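# Move the red box into the empty tray

## Task

Lift the red box out of the tray it starts in and set it down flat inside the tray that is empty. All other boxes must remain inside their own tray, with none resting on or hanging across a tray wall, and that tray must be left as it was found. The result has to stay in place with no help from the robot. At the end, release the box and pull the tool away.

## Robot and tools

Robot: two 7-joint Kinova Gen3 arms, named left_arm and right_arm. Each ends in a suction cup instead of fingers. The names are labels only and do not tell you which side of a camera image an arm is on. Base poses in the scene frame: left_arm at (-0.026, +0.274, 0) m, quat_wxyz (+1.000, 0, 0, +0.007); right_arm at (-0.057, -0.286, 0) m, quat_wxyz (+0.995, 0, 0, +0.103).

Scene frame: origin on the table surface midway between the bases, +x pointing out across the table, +z up, left_arm on the +y side. Every pose in calls and results uses this frame. Positions are in metres; orientations are quaternions written w first (qw, qx, qy, qz).

Cup point: the controlled point is the centre of the suction cup's rim. The cup opens along that point's +z axis, so facing down means +z points toward the table. From about 7 cm behind the rim the tool widens, with its body and camera sticking out up to about 8 cm sideways, so leave room near tray walls and other boxes.

The row: every moving call uses one row of 16 numbers covering both arms, even if only one arm moves. Order: left x, y, z, qw, qx, qy, qz, left suction, then right x, y, z, qw, qx, qy, qz, right suction. The x, y, z and quaternion are an absolute target pose for that arm's cup point in the scene frame, not an offset. Suction runs from -1 to 1: 1 asks for full vacuum (about 55 kPa below ambient), smaller values ask for that fraction, and 0.05 or less switches it off. It keeps its last value, but whatever you put in the slot is obeyed, so resend the current value for an arm you are not changing. To keep an arm still, resend the exact pose from the last result taken before it stopped, every call. To hold an orientation, repeat the same quaternion rather than copying a drifted one from the results.

execute_actions(actions): a list of up to 15 actions. Each action is a table of up to 15 rows, one row per 1/30 s control step; a short table repeats its last row until 15 steps are used. A target more than 0.6 m from the cup point's current position, along any of its own axes, is rejected for both arms; if the first action fails this against the latest state, or any action is malformed, nothing runs. An empty list just returns state and images.

move(target, speed, blocking): target is one 16-number row. Each cup point travels in a straight line toward its pose, with all arms arriving together, lasting between 0.5 and 10 s (cut off at 10 s). speed is the top path speed in m/s, 0.002 to 0.5, default 0.25; turning is capped at twice that in rad/s. Suction values are applied at the start. Paths do not avoid obstacles or the other arm, and the real cup point can lag, wander or overshoot speed, especially with a nearly straight arm. Faster contact, or a target set deeper past a surface, means a harder press. With blocking=false the call returns after 0.5 s; until a result shows the move ended, other moves and actions are refused, so call wait or stop.

wait(seconds): 0 to 10; the arms hold their last command and a running move continues. stop(): brakes the running move, needing stopping distance. zoom_image(camera, region): region is [x0, y0, x1, y1] in pixels, at most 504 by 504, origin top-left; cameras are cam_high and cam_low (896x504) and cam_left_wrist and cam_right_wrist (616x616). read_manual(section) only returns licence text. finished_scene(scene) ends the current scene, given its number, and cannot be undone.

Controller: each step, the commanded pose is clipped to within 70 mm and 16 degrees of the measured pose; position wins over orientation when both cannot be met. After an action the arm stops at its last clipped pose, so far targets take several actions. Elbows never fully straighten.

Results: a state line per arm with cup point position and quaternion (possibly off at long reach), Hand target lines (what the controller is now chasing), joint positions and torques (offset, scaled, noisy), suction_measured and part_present, and for actions some step readings; HELD marks steps where an arm's command was held back. A move adds a move: line with its ending (done, off_target, moving, held, fault) and limits: paced means the pose was clipped; held means a check blocked steps, after which the arm may jump faster than speed. A pose unreachable line means the clearance check altered or blocked that arm's command.

Picking: turn suction on and press the 29 mm rim flat onto a smooth face of the box so it seals all round; edges, seams or holes under it leak. Without a seal suction_measured stays near 0; sealed it settles up to 0.15 below the command and may dip 0.04. part_present goes 1 at 0.50, back to 0 under 0.45. Under vacuum the cup shortens, so a held box sits up to about 10 mm nearer the tool. To release, set the box down until it rests, then switch suction off, and lift more than 15 mm. If the cup seals onto the table, switch suction off to free it.

Avoid: dropping, slamming or hard pushes; knocking anything off the table; arms striking each other. Contact torque reaching a joint's load limit (49.1 N m for the first four joints, 30.9 for the wrist joints) halts that arm for 10 s. Holding loads heats motors: MOTOR HOT from 60 °C, and at 75 °C an OVER-TEMPERATURE FAULT lets the arm sag. Loose objects may occasionally be nudged by outside pushes. The robot holds its last command while you think.

Each tool is called in YAML: its name, and indented under it one key for each argument.

## Session

execute_actions:
  actions: []

Scene clock: 0.00 s.
left_arm: end_effector_position=(+0.4226, +0.2811, +0.2063) suction_measured=0.00 part_present=0 end_effector_quat_wxyz=(-0.002, -0.266, +0.964, +0.001) | right_arm: end_effector_position=(+0.3853, -0.1954, +0.2089) suction_measured=0.00 part_present=0 end_effector_quat_wxyz=(+0.002, +0.160, +0.987, -0.001)
Joint positions: left_arm=[-0.058  0.433  0.001  1.659 -0.002  1.054 -2.674] | right_arm=[-0.055  0.431  0.003  1.653  0.002  1.055  2.561]
Joint velocities: left_arm=[ 0.001  0.    -0.001  0.     0.001 -0.001  0.   ] | right_arm=[-0.    -0.001  0.    -0.001 -0.    -0.001  0.001]
Joint torques (N m, as the joint torque sensors report them, + toward a larger angle): no reading
Hand target (left_arm): +0.423, +0.281, +0.206; -0.002, -0.266, +0.964, +0.001
Hand target (right_arm): +0.385, -0.195, +0.209; +0.002, +0.160, +0.987, -0.001

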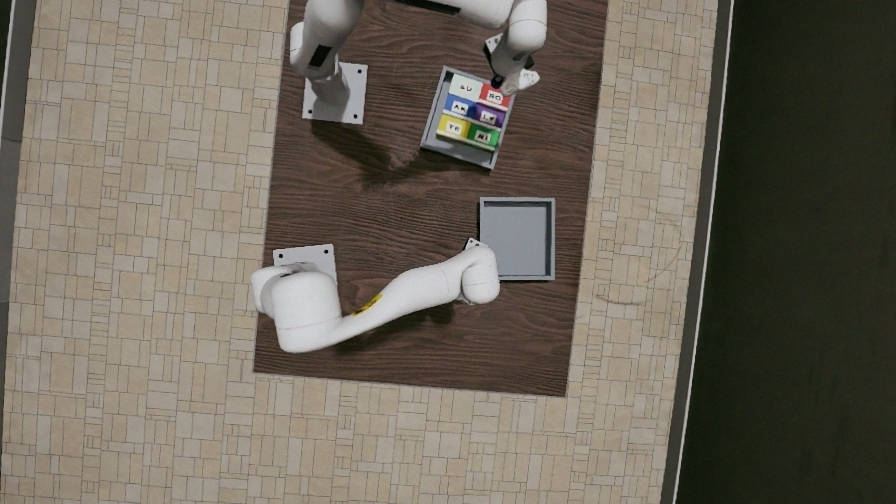

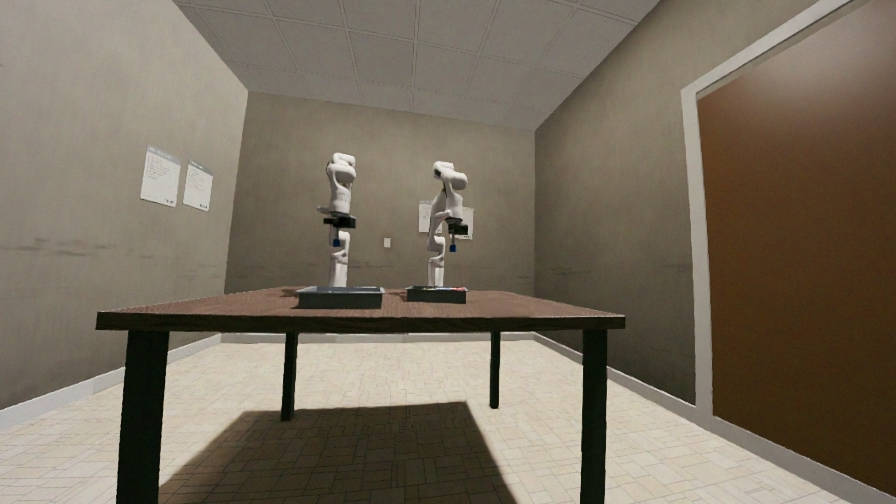

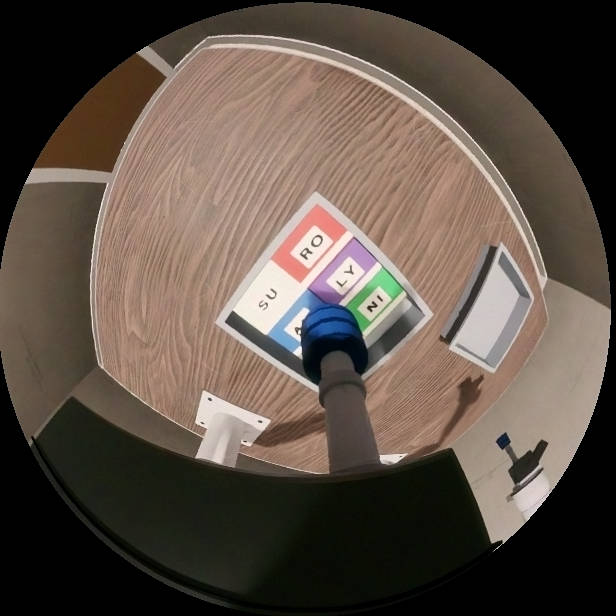

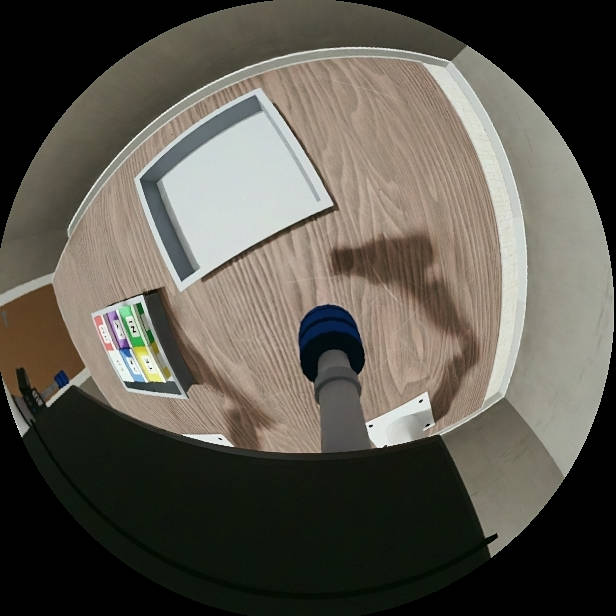

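zoom_image:
  camera: "cam_high"
  region: [405, 50, 545, 185]

zoom_image:
  camera: "cam_left_wrist"
  region: [200, 175, 450, 400]

zoom_image:
  camera: "cam_low"
  region: [380, 220, 500, 315]

zoom_image:
  camera: "cam_high"
  region: [455, 180, 575, 300]

Region (405, 50, 545, 185) of cam_high's 896x504 image, scaled by 3.600, with more detail than that image has; it fills the top 486 rows of this view, and the rest is white.

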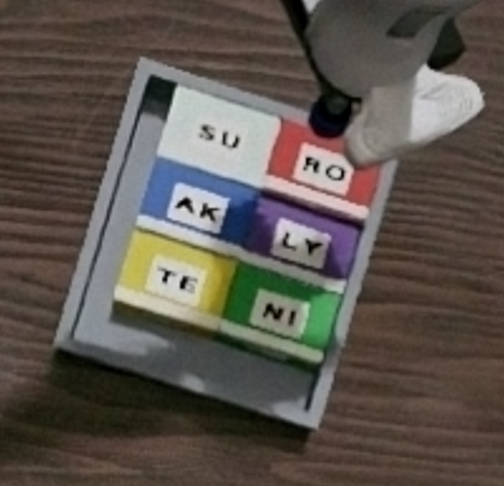

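Region (200, 175, 450, 400) of cam_left_wrist's 616x616 image, scaled by 2.016, with more detail than that image has; it fills the top 454 rows of this view, and the rest is white.

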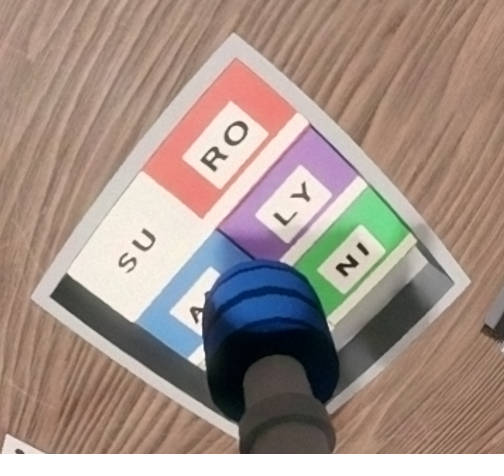

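Region (380, 220, 500, 315) of cam_low's 896x504 image, scaled by 4.200, with more detail than that image has; it fills the top 399 rows of this view, and the rest is white.

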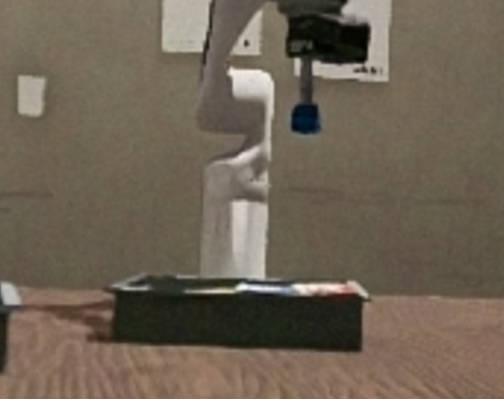

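Region (455, 180, 575, 300) of cam_high's 896x504 image, scaled by 4.200, with more detail than that image has.

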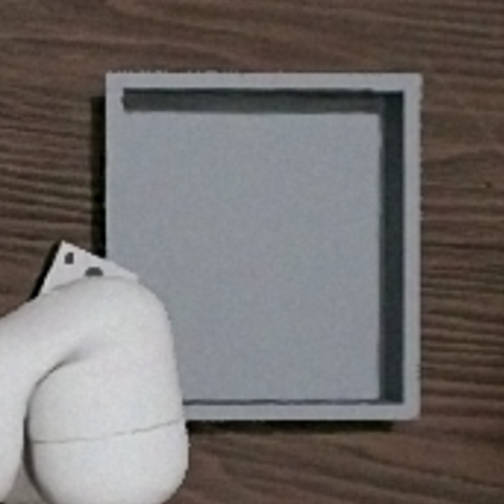

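zoom_image:
  camera: "cam_low"
  region: [400, 270, 480, 310]

zoom_image:
  camera: "cam_right_wrist"
  region: [70, 270, 210, 410]

zoom_image:
  camera: "cam_left_wrist"
  region: [255, 185, 385, 315]

Region (400, 270, 480, 310) of cam_low's 896x504 image, scaled by 6.300, with more detail than that image has.

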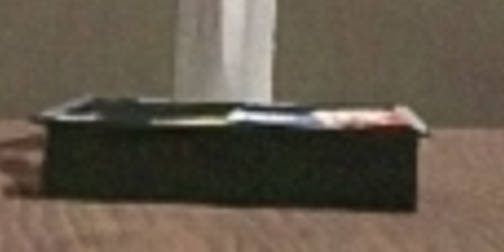

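Region (70, 270, 210, 410) of cam_right_wrist's 616x616 image, scaled by 3.600, with more detail than that image has.

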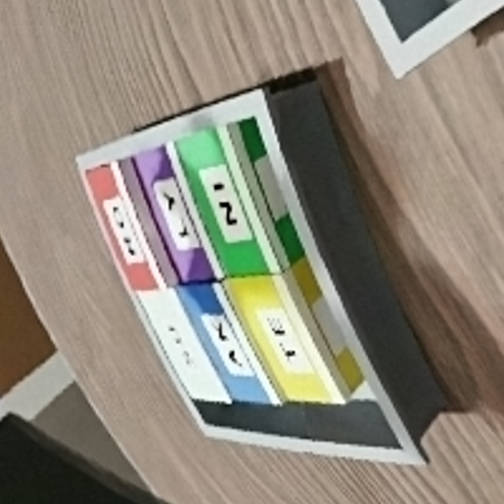

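Region (255, 185, 385, 315) of cam_left_wrist's 616x616 image, scaled by 3.877, with more detail than that image has.

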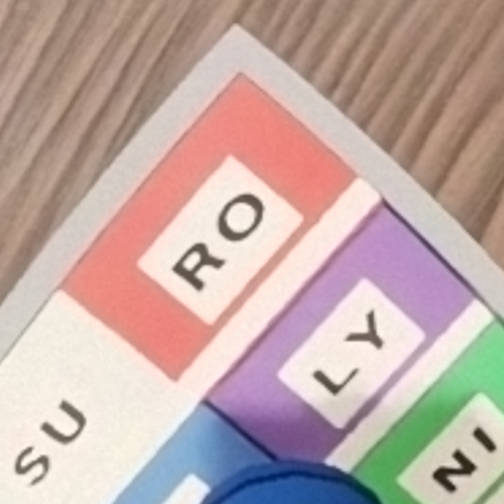

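move:
  target: [0.449, 0.305, 0.08, 0, -0.266, 0.964, 0, 0, 0.34, -0.29, 0.22, 0.002, 0.16, 0.987, -0.001, 0]
  speed: 0.25

Scene clock: 4.87 s.
left_arm: end_effector_position=(+0.4488, +0.3048, +0.0803) suction_measured=0.00 part_present=0 end_effector_quat_wxyz=(+0.000, -0.266, +0.964, -0.000) | right_arm: end_effector_position=(+0.3396, -0.2900, +0.2198) suction_measured=0.00 part_present=0 end_effector_quat_wxyz=(+0.002, +0.160, +0.987, -0.001)
Joint positions: left_arm=[-0.101  0.669 -0.006  1.724  0.007  0.748 -2.728] | right_arm=[ 0.12   0.303  0.042  1.813 -0.011  1.024  2.779]
Joint velocities: left_arm=[-0.001  0.005  0.    -0.     0.    -0.    -0.   ] | right_arm=[ 0.002 -0.001  0.002  0.    -0.001 -0.     0.002]
Joint torques (N m, as the joint torque sensors report them, + toward a larger angle): left_arm=[  0.01 -16.75   0.37  -4.77   0.01  -0.08  -0.33] | right_arm=[ -0.36 -11.95  -0.04  -6.59   0.17  -0.03  -0.23]
Hand target (left_arm): +0.449, +0.305, +0.080; -0.000, -0.266, +0.964, -0.000
Hand target (right_arm): +0.340, -0.290, +0.220; +0.002, +0.160, +0.987, -0.001
Off the commanded pose (left_arm): 0.000 m, 0 deg.
Off the commanded pose (right_arm): 0.000 m, 0 deg.
move: done

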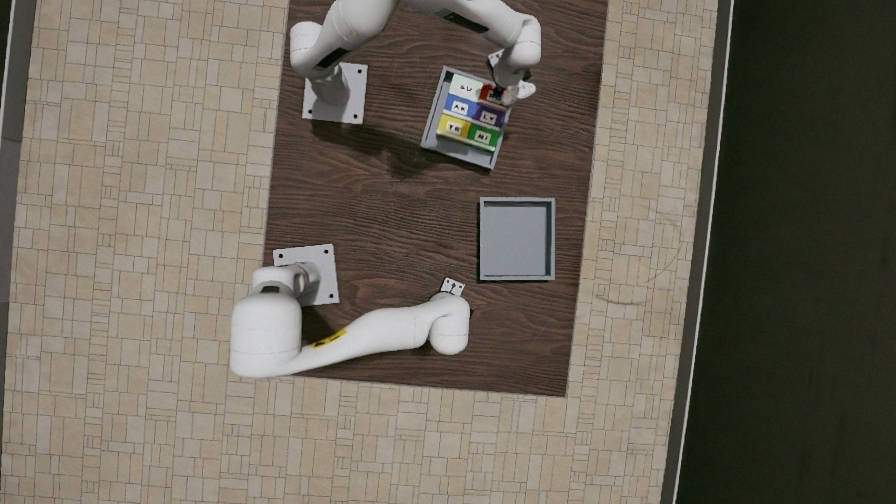

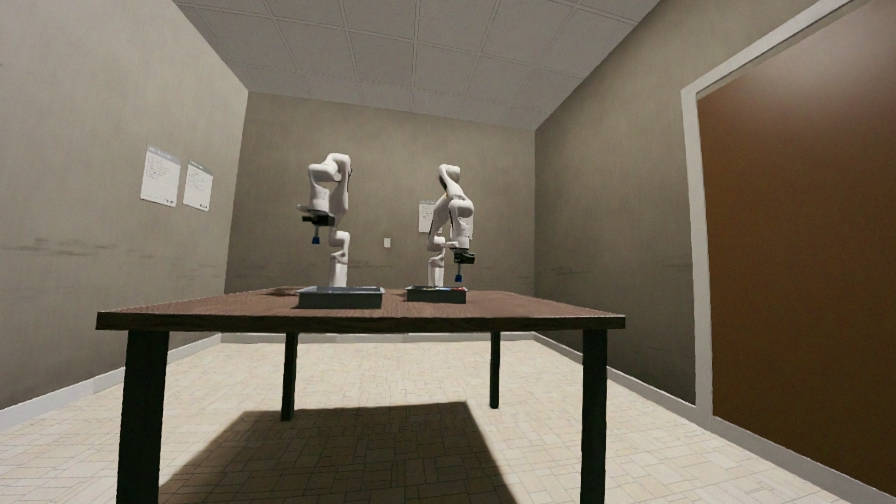

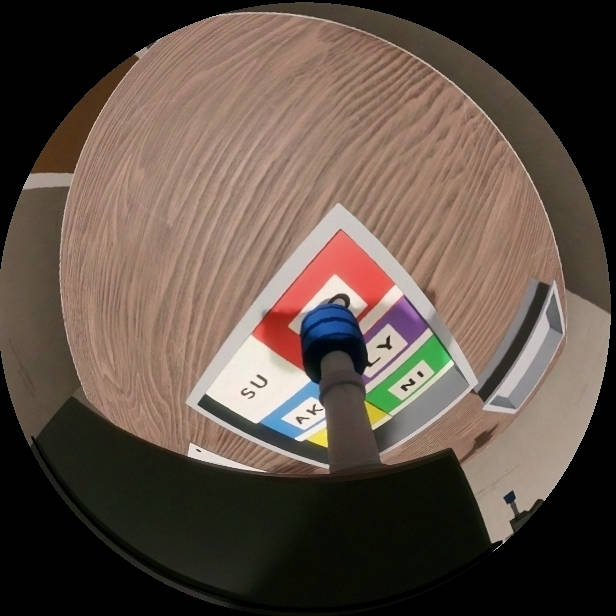

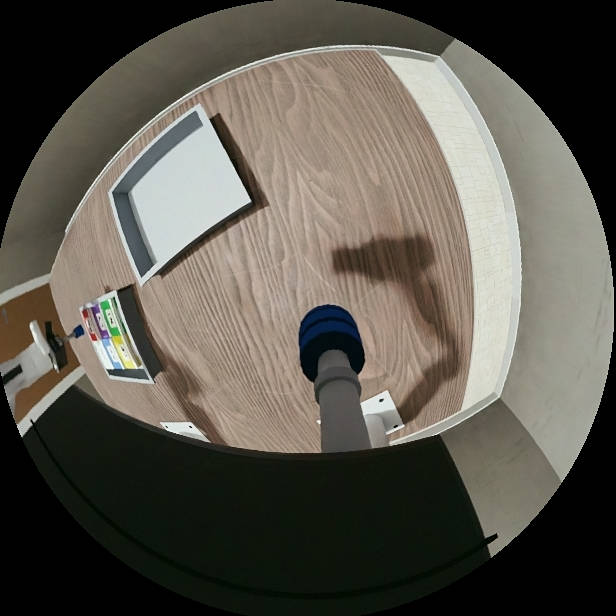

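zoom_image:
  camera: "cam_left_wrist"
  region: [230, 200, 430, 400]

zoom_image:
  camera: "cam_low"
  region: [380, 220, 500, 315]

zoom_image:
  camera: "cam_high"
  region: [450, 50, 545, 135]

Region (230, 200, 430, 400) of cam_left_wrist's 616x616 image, scaled by 2.520, with more detail than that image has.

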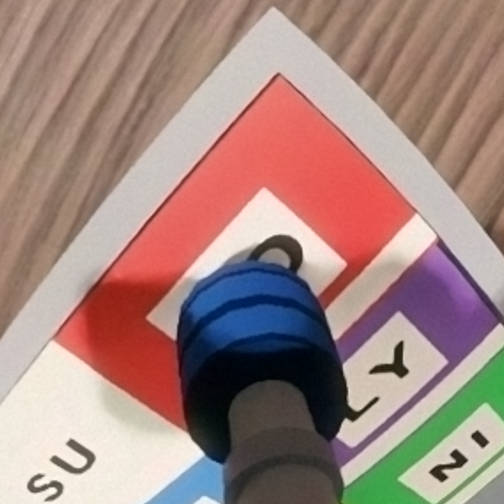

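Region (380, 220, 500, 315) of cam_low's 896x504 image, scaled by 4.200, with more detail than that image has; it fills the top 399 rows of this view, and the rest is white.

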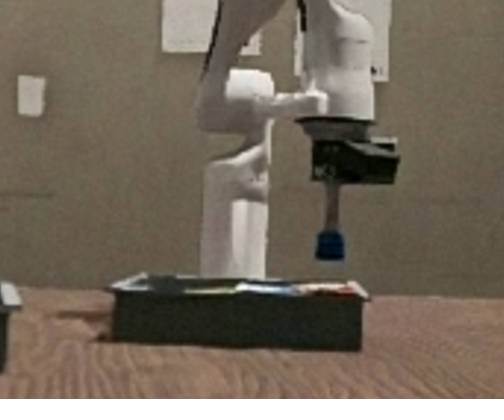

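Region (450, 50, 545, 135) of cam_high's 896x504 image, scaled by 5.305, with more detail than that image has; it fills the top 451 rows of this view, and the rest is white.

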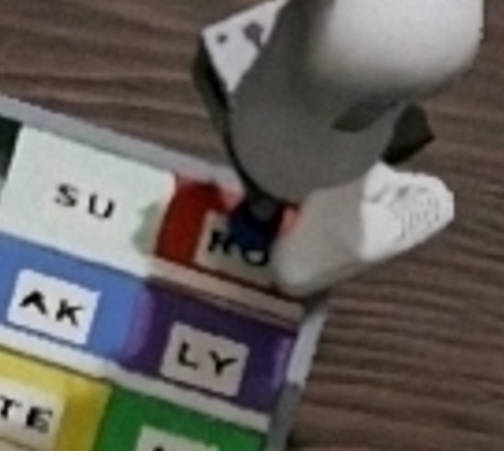

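move:
  target: [0.4477, 0.3025, 0.046, 0, -0.266, 0.964, 0, 1, 0.34, -0.29, 0.22, 0.002, 0.16, 0.987, -0.001, 0]
  speed: 0.06

Scene clock: 7.87 s.
left_arm: end_effector_position=(+0.4473, +0.3024, +0.0457) suction_measured=0.58 part_present=1 end_effector_quat_wxyz=(-0.000, -0.266, +0.964, -0.000) | right_arm: end_effector_position=(+0.3400, -0.2900, +0.2200) suction_measured=0.00 part_present=0 end_effector_quat_wxyz=(+0.002, +0.160, +0.987, -0.001)
Joint positions: left_arm=[-0.095  0.731 -0.008  1.75   0.009  0.661 -2.724] | right_arm=[ 0.12   0.303  0.042  1.812 -0.011  1.024  2.78 ]
Joint velocities: left_arm=[-0.001 -0.002 -0.    -0.004 -0.001 -0.001  0.001] | right_arm=[ 0.002  0.    -0.     0.001 -0.     0.001 -0.   ]
Joint torques (N m, as the joint torque sensors report them, + toward a larger angle): left_arm=[ -0.03 -17.95   0.55  -4.12   0.07  -0.27  -0.08] | right_arm=[ -0.63 -12.11  -0.17  -6.47   0.04  -0.03  -0.16]
Hand target (left_arm): +0.448, +0.302, +0.046; -0.000, -0.266, +0.964, -0.000
Hand target (right_arm): +0.340, -0.290, +0.220; +0.002, +0.160, +0.987, -0.001
Off the commanded pose (left_arm): 0.000 m, 0 deg.
Off the commanded pose (right_arm): 0.000 m, 0 deg.
move: done

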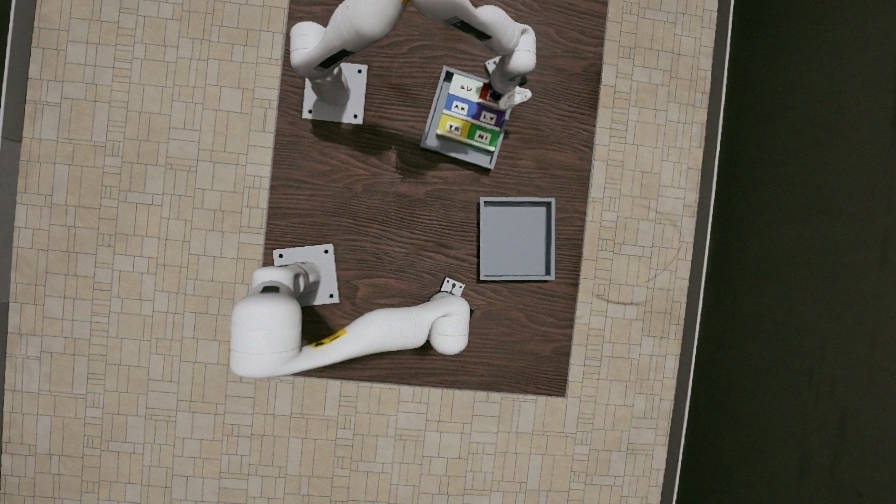

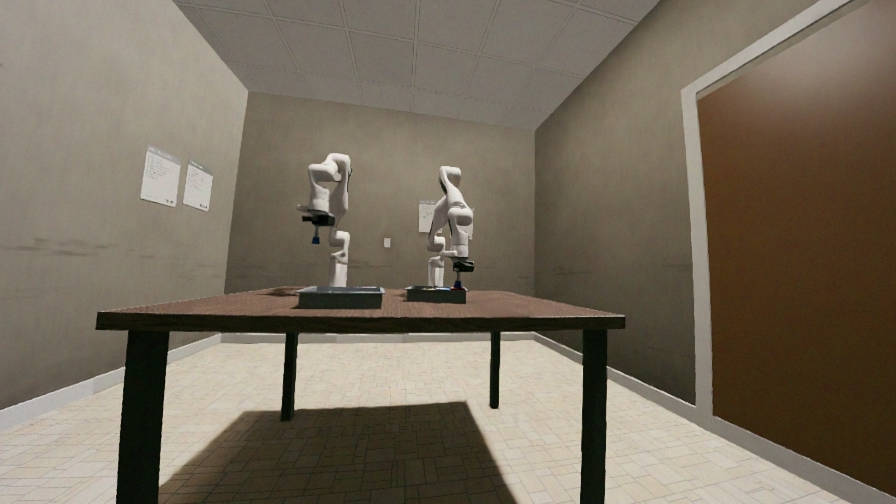

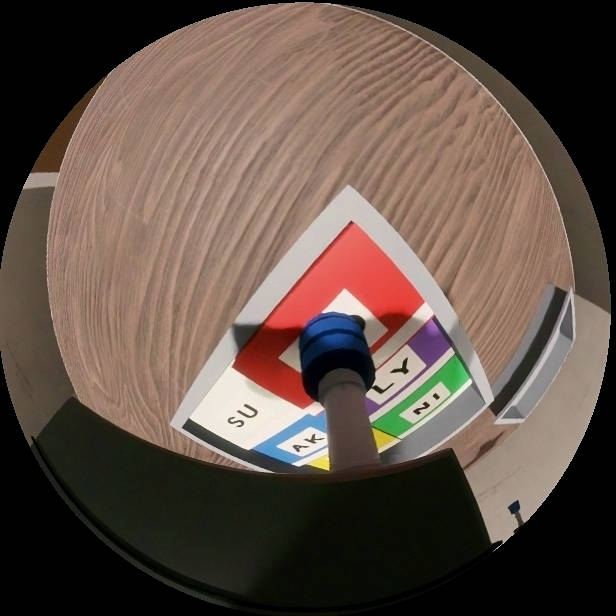

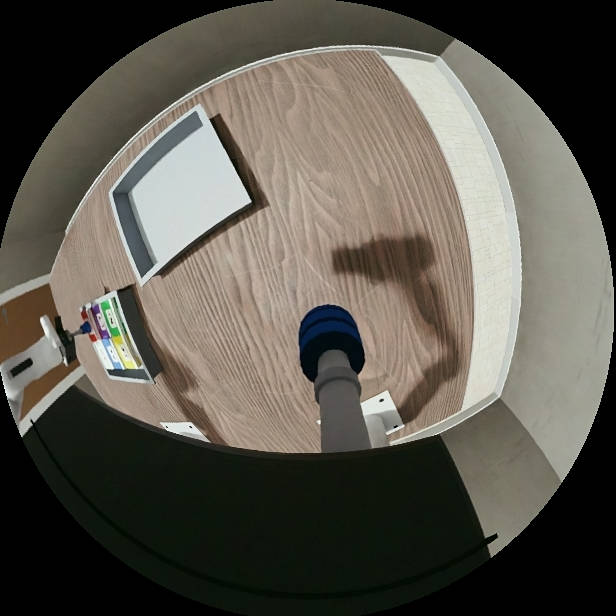

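move:
  target: [0.4475, 0.3022, 0.118, 0, -0.266, 0.964, 0, 1, 0.34, -0.29, 0.22, 0.002, 0.16, 0.987, -0.001, 0]
  speed: 0.14

Scene clock: 9.57 s.
left_arm: end_effector_position=(+0.4475, +0.3023, +0.1176) suction_measured=1.00 part_present=1 end_effector_quat_wxyz=(-0.000, -0.266, +0.964, +0.000) | right_arm: end_effector_position=(+0.3400, -0.2900, +0.2200) suction_measured=0.00 part_present=0 end_effector_quat_wxyz=(+0.002, +0.160, +0.987, -0.001)
Joint positions: left_arm=[-0.095  0.605 -0.007  1.694  0.005  0.843 -2.72 ] | right_arm=[ 0.12   0.303  0.042  1.812 -0.011  1.024  2.78 ]
Joint velocities: left_arm=[ 0.    -0.006 -0.    -0.001 -0.001  0.001 -0.   ] | right_arm=[ 0.     0.001  0.    -0.001 -0.    -0.002 -0.001]
Joint torques (N m, as the joint torque sensors report them, + toward a larger angle): left_arm=[ -0.27 -17.21   0.43  -5.42   0.02   0.06  -0.4 ] | right_arm=[ -0.35 -12.08  -0.16  -6.35   0.06  -0.04  -0.24]
Hand target (left_arm): +0.448, +0.302, +0.118; +0.000, -0.266, +0.964, +0.000
Hand target (right_arm): +0.340, -0.290, +0.220; +0.002, +0.160, +0.987, -0.001
Off the commanded pose (left_arm): 0.000 m, 0 deg.
Off the commanded pose (right_arm): 0.000 m, 0 deg.
move: done

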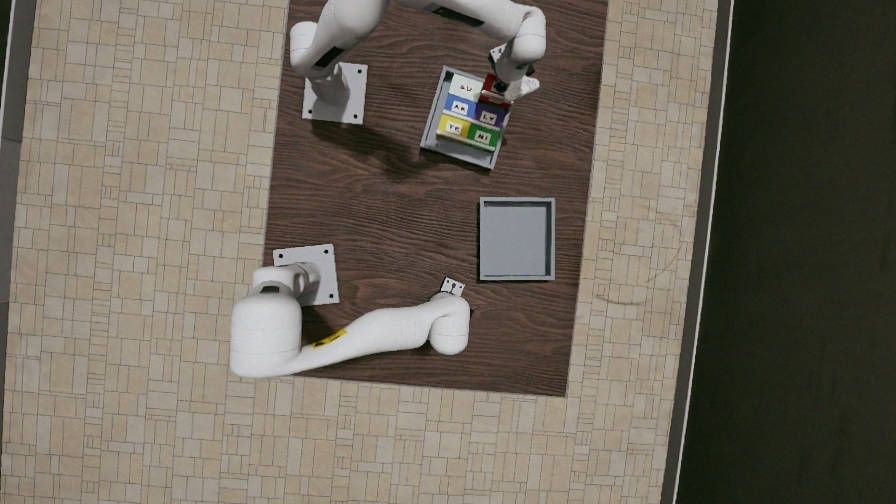

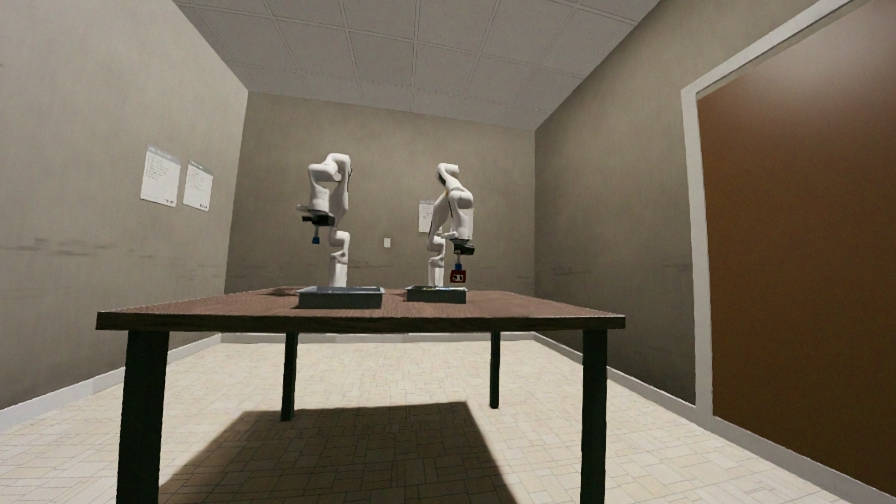

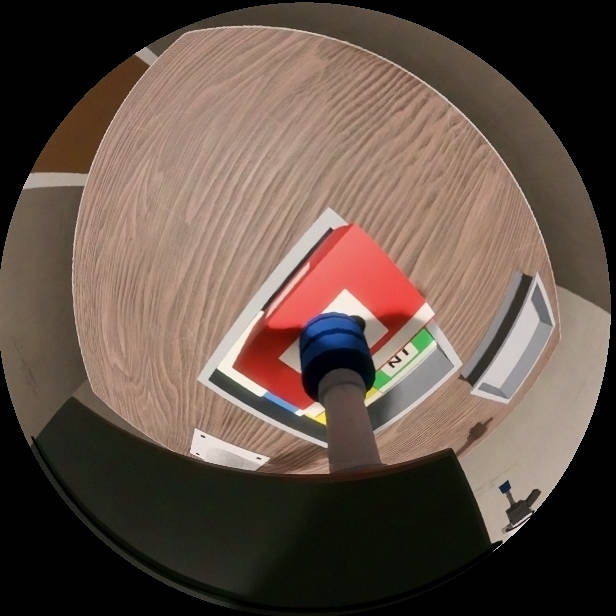

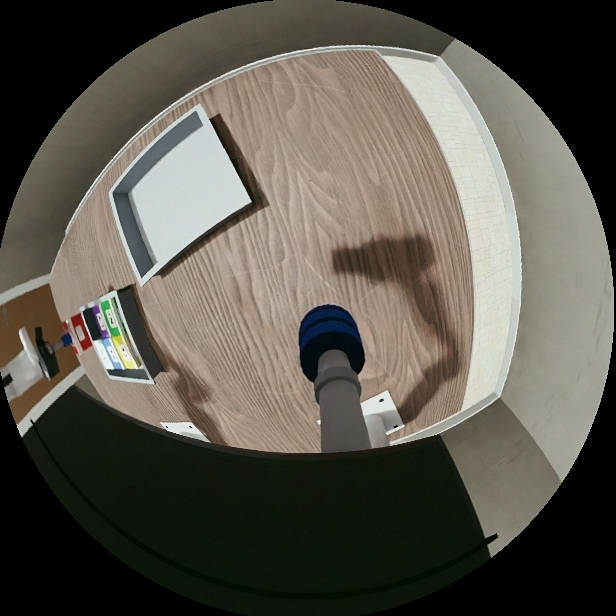

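zoom_image:
  camera: "cam_low"
  region: [380, 220, 500, 315]

zoom_image:
  camera: "cam_high"
  region: [405, 50, 545, 185]

zoom_image:
  camera: "cam_high"
  region: [455, 180, 575, 300]

Region (380, 220, 500, 315) of cam_low's 896x504 image, scaled by 4.200, with more detail than that image has; it fills the top 399 rows of this view, and the rest is white.

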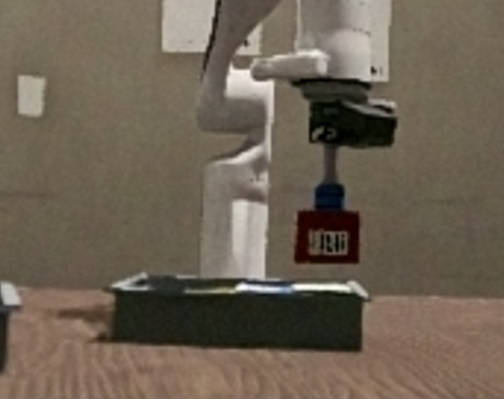

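Region (405, 50, 545, 185) of cam_high's 896x504 image, scaled by 3.600, with more detail than that image has; it fills the top 486 rows of this view, and the rest is white.

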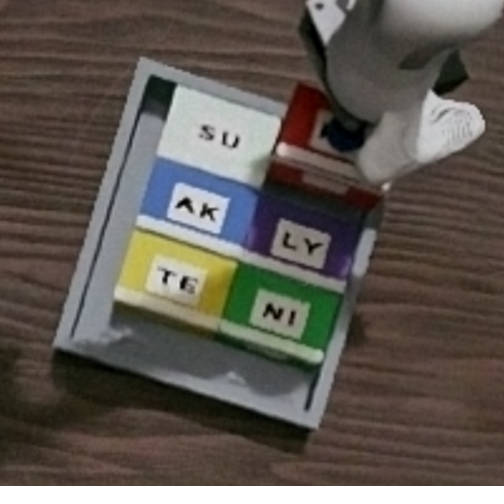

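Region (455, 180, 575, 300) of cam_high's 896x504 image, scaled by 4.200, with more detail than that image has.

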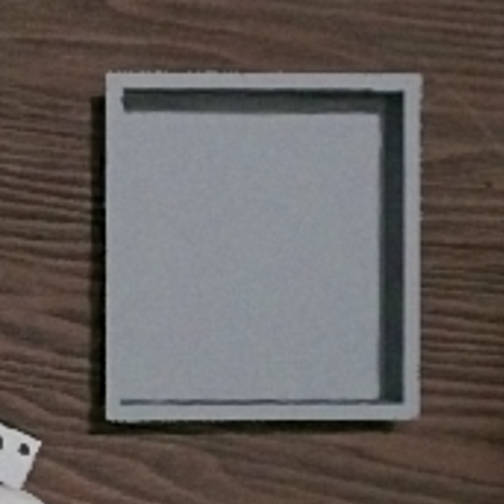

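move:
  target: [0.53, -0.065, 0.112, 0, -0.266, 0.964, 0, 1, 0.34, -0.29, 0.22, 0.002, 0.16, 0.987, -0.001, 0]
  speed: 0.35

Scene clock: 12.60 s.
left_arm: end_effector_position=(+0.5317, -0.0637, +0.1124) suction_measured=0.99 part_present=1 end_effector_quat_wxyz=(+0.001, -0.267, +0.964, +0.001) | right_arm: end_effector_position=(+0.3400, -0.2900, +0.2200) suction_measured=0.00 part_present=0 end_effector_quat_wxyz=(+0.002, +0.160, +0.987, -0.001)
Joint positions: left_arm=[ 0.512  0.993  0.023  0.897 -0.024  1.251 -2.083] | right_arm=[ 0.12   0.303  0.042  1.812 -0.011  1.024  2.78 ]
Joint velocities: left_arm=[ 0.003  0.012  0.001 -0.004 -0.002  0.001  0.001] | right_arm=[ 0.001 -0.    -0.001 -0.002 -0.    -0.001 -0.   ]
Joint torques (N m, as the joint torque sensors report them, + toward a larger angle): left_arm=[ -0.13 -24.26   0.41  -7.62   0.18  -0.29  -0.16] | right_arm=[ -0.38 -11.93  -0.21  -6.69  -0.04   0.    -0.09]
Hand target (left_arm): +0.532, -0.064, +0.112; +0.001, -0.266, +0.964, +0.001
Hand target (right_arm): +0.340, -0.290, +0.220; +0.002, +0.160, +0.987, -0.001
Off the commanded pose (left_arm): 0.002 m, 0 deg.
Off the commanded pose (right_arm): 0.000 m, 0 deg.
move: done

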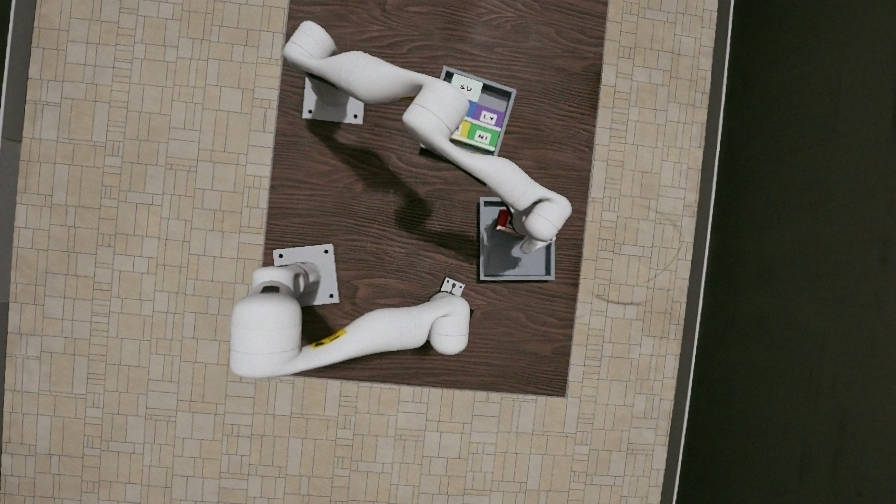

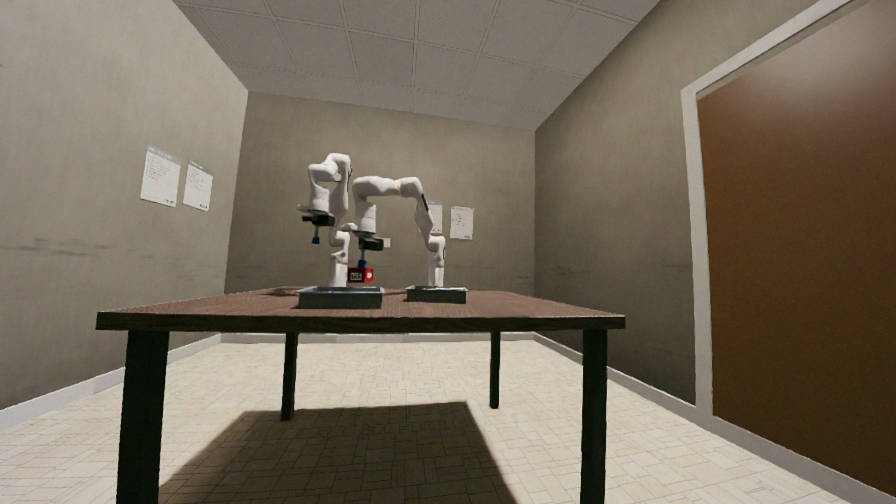

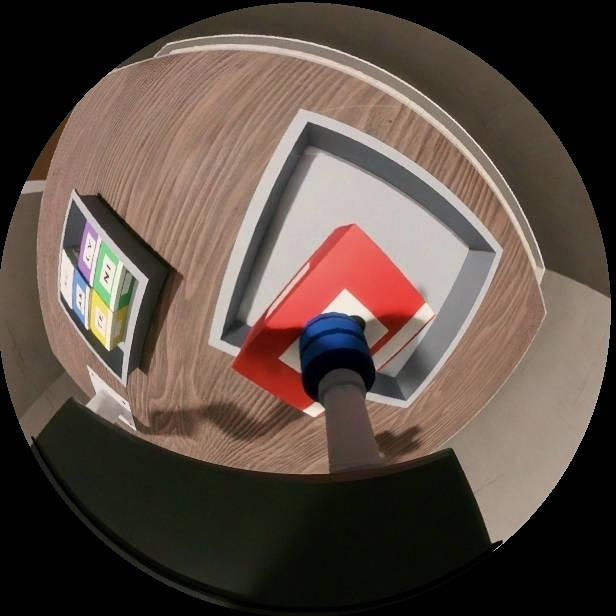

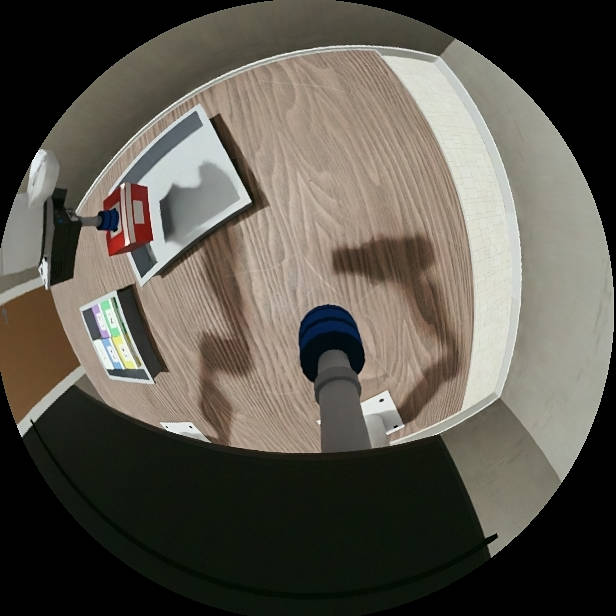

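zoom_image:
  camera: "cam_high"
  region: [455, 180, 575, 300]

zoom_image:
  camera: "cam_low"
  region: [285, 225, 405, 320]

zoom_image:
  camera: "cam_left_wrist"
  region: [190, 95, 520, 425]

Region (455, 180, 575, 300) of cam_high's 896x504 image, scaled by 4.200, with more detail than that image has.

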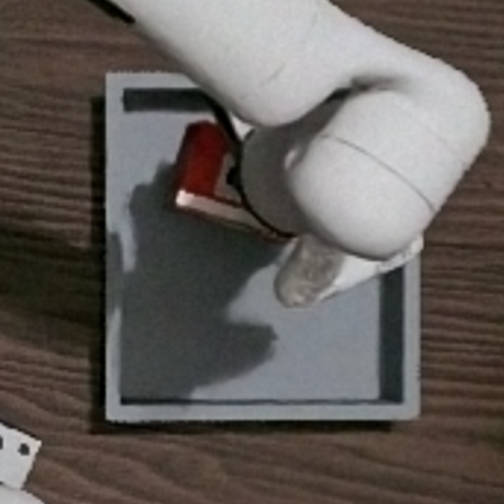

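Region (285, 225, 405, 320) of cam_low's 896x504 image, scaled by 4.200, with more detail than that image has; it fills the top 399 rows of this view, and the rest is white.

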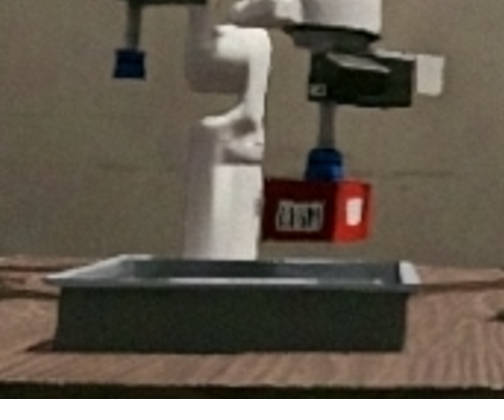

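Region (190, 95, 520, 425) of cam_left_wrist's 616x616 image, scaled by 1.527, with more detail than that image has.

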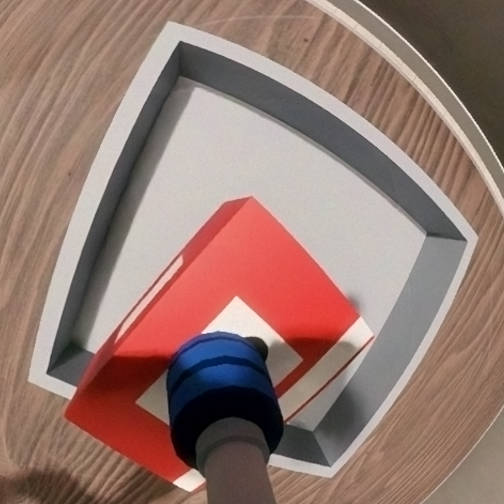

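execute_actions:
  actions:
    - [[0.532,-0.064,0.11205,0,-0.266,0.964,0,1,0.34,-0.29,0.22,0.002,0.16,0.987,-0.001,0],[0.532,-0.064,0.11151,0,-0.266,0.964,0,1,0.34,-0.29,0.22,0.002,0.16,0.987,-0.001,0],[0.532,-0.064,0.1104,0,-0.266,0.964,0,1,0.34,-0.29,0.22,0.002,0.16,0.987,-0.001,0],[0.532,-0.064,0.10858,0,-0.266,0.964,0,1,0.34,-0.29,0.22,0.002,0.16,0.987,-0.001,0],[0.532,-0.064,0.10594,0,-0.266,0.964,0,1,0.34,-0.29,0.22,0.002,0.16,0.987,-0.001,0],[0.532,-0.064,0.10248,0,-0.266,0.964,0,1,0.34,-0.29,0.22,0.002,0.16,0.987,-0.001,0],[0.532,-0.064,0.09826,0,-0.266,0.964,0,1,0.34,-0.29,0.22,0.002,0.16,0.987,-0.001,0],[0.532,-0.064,0.09337,0,-0.266,0.964,0,1,0.34,-0.29,0.22,0.002,0.16,0.987,-0.001,0],[0.532,-0.064,0.08801,0,-0.266,0.964,0,1,0.34,-0.29,0.22,0.002,0.16,0.987,-0.001,0],[0.532,-0.064,0.08238,0,-0.266,0.964,0,1,0.34,-0.29,0.22,0.002,0.16,0.987,-0.001,0],[0.532,-0.064,0.07671,0,-0.266,0.964,0,1,0.34,-0.29,0.22,0.002,0.16,0.987,-0.001,0],[0.532,-0.064,0.07123,0,-0.266,0.964,0,1,0.34,-0.29,0.22,0.002,0.16,0.987,-0.001,0],[0.532,-0.064,0.06616,0,-0.266,0.964,0,1,0.34,-0.29,0.22,0.002,0.16,0.987,-0.001,0],[0.532,-0.064,0.06167,0,-0.266,0.964,0,1,0.34,-0.29,0.22,0.002,0.16,0.987,-0.001,0],[0.532,-0.064,0.05787,0,-0.266,0.964,0,1,0.34,-0.29,0.22,0.002,0.16,0.987,-0.001,0]]
    - [[0.532,-0.064,0.05483,0,-0.266,0.964,0,1,0.34,-0.29,0.22,0.002,0.16,0.987,-0.001,0],[0.532,-0.064,0.05251,0,-0.266,0.964,0,1,0.34,-0.29,0.22,0.002,0.16,0.987,-0.001,0],[0.532,-0.064,0.05084,0,-0.266,0.964,0,1,0.34,-0.29,0.22,0.002,0.16,0.987,-0.001,0],[0.532,-0.064,0.04967,0,-0.266,0.964,0,1,0.34,-0.29,0.22,0.002,0.16,0.987,-0.001,0],[0.532,-0.064,0.0488,0,-0.266,0.964,0,1,0.34,-0.29,0.22,0.002,0.16,0.987,-0.001,0],[0.532,-0.064,0.04805,0,-0.266,0.964,0,1,0.34,-0.29,0.22,0.002,0.16,0.987,-0.001,0],[0.532,-0.064,0.0473,0,-0.266,0.964,0,1,0.34,-0.29,0.22,0.002,0.16,0.987,-0.001,0],[0.532,-0.064,0.04655,0,-0.266,0.964,0,1,0.34,-0.29,0.22,0.002,0.16,0.987,-0.001,0],[0.532,-0.064,0.0458,0,-0.266,0.964,0,1,0.34,-0.29,0.22,0.002,0.16,0.987,-0.001,0],[0.532,-0.064,0.04505,0,-0.266,0.964,0,1,0.34,-0.29,0.22,0.002,0.16,0.987,-0.001,0],[0.532,-0.064,0.0443,0,-0.266,0.964,0,1,0.34,-0.29,0.22,0.002,0.16,0.987,-0.001,0],[0.532,-0.064,0.04355,0,-0.266,0.964,0,1,0.34,-0.29,0.22,0.002,0.16,0.987,-0.001,0],[0.532,-0.064,0.0428,0,-0.266,0.964,0,1,0.34,-0.29,0.22,0.002,0.16,0.987,-0.001,0],[0.532,-0.064,0.0421,0,-0.266,0.964,0,1,0.34,-0.29,0.22,0.002,0.16,0.987,-0.001,0],[0.532,-0.064,0.0415,0,-0.266,0.964,0,1,0.34,-0.29,0.22,0.002,0.16,0.987,-0.001,0]]

Scene clock: 19.03 s.
left_arm: end_effector_position=(+0.5320, -0.0640, +0.0422) suction_measured=0.98 part_present=1 end_effector_quat_wxyz=(-0.000, -0.266, +0.964, -0.000) | right_arm: end_effector_position=(+0.3400, -0.2900, +0.2200) suction_measured=0.00 part_present=0 end_effector_quat_wxyz=(+0.002, +0.160, +0.987, -0.001)
Joint positions: left_arm=[ 0.511  1.073  0.021  0.958 -0.021  1.111 -2.086] | right_arm=[ 0.12   0.303  0.042  1.812 -0.011  1.024  2.78 ]
Joint velocities: left_arm=[ 0.     0.025 -0.001  0.011 -0.    -0.038  0.001] | right_arm=[ 0. -0.  0. -0. -0. -0. -0.]
Joint torques (N m, as the joint torque sensors report them, + toward a larger angle): left_arm=[ -0.21 -24.8    0.72  -6.84  -0.02  -0.13  -0.12] | right_arm=[ -0.31 -12.08  -0.16  -6.5    0.03  -0.06  -0.17]
Hand target (left_arm): +0.532, -0.064, +0.042; -0.000, -0.266, +0.964, -0.000
Hand target (right_arm): +0.340, -0.290, +0.220; +0.002, +0.160, +0.987, -0.001
Off the commanded pose (left_arm): 0.001 m, 0 deg.
Off the commanded pose (right_arm): 0.000 m, 0 deg.
Step readings (end_effector_position; steps 1 to 15: 1st action; 16 to 30: 2nd action):
0: left_arm (+0.5316, -0.0638, +0.1117) | right_arm (+0.3400, -0.2900, +0.2200)
1: left_arm (+0.5317, -0.0637, +0.1117) | right_arm (+0.3400, -0.2900, +0.2200)
2: left_arm (+0.5319, -0.0639, +0.1117) | right_arm (+0.3400, -0.2900, +0.2200)
4: left_arm (+0.5320, -0.0640, +0.1103) | right_arm (+0.3400, -0.2900, +0.2200)
8: left_arm (+0.5319, -0.0641, +0.0995) | right_arm (+0.3400, -0.2900, +0.2200)
15: left_arm (+0.5317, -0.0639, +0.0639) | right_arm (+0.3400, -0.2900, +0.2200)
16: left_arm (+0.5317, -0.0639, +0.0597) | right_arm (+0.3400, -0.2900, +0.2200)
17: left_arm (+0.5318, -0.0639, +0.0562) | right_arm (+0.3400, -0.2900, +0.2200)
19: left_arm (+0.5319, -0.0639, +0.0515) | right_arm (+0.3400, -0.2900, +0.2200)
23: left_arm (+0.5320, -0.0640, +0.0475) | right_arm (+0.3400, -0.2900, +0.2200)
30: end_effector_position above

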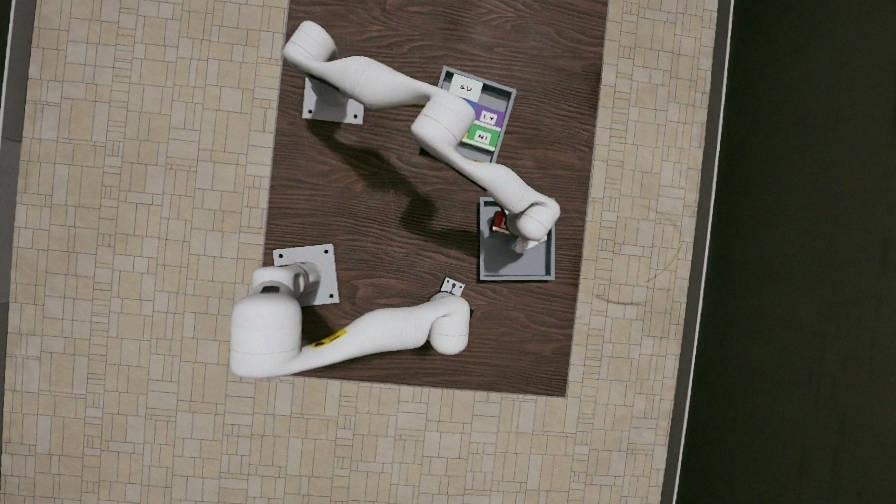

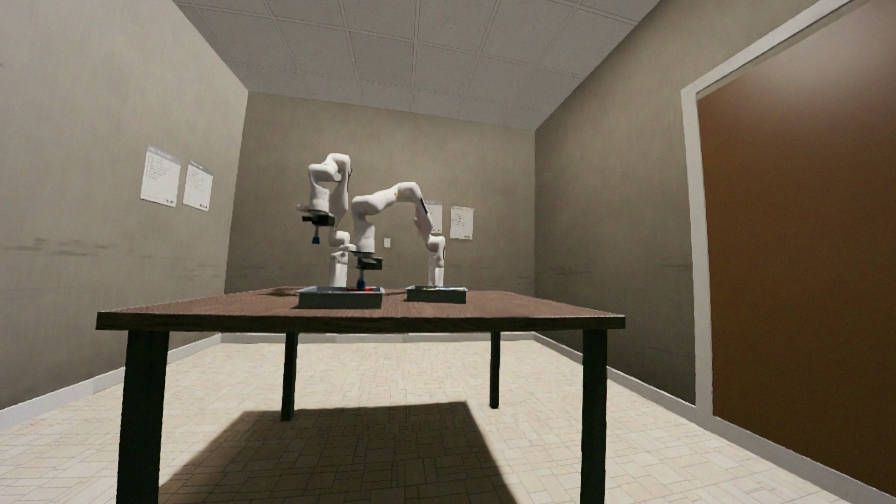

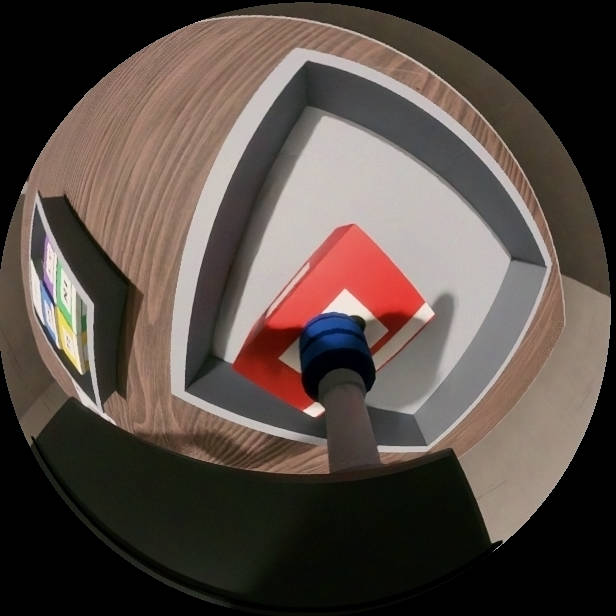

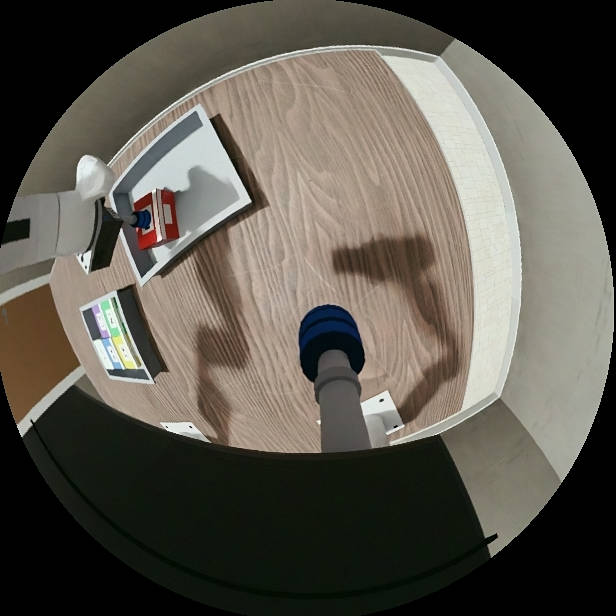

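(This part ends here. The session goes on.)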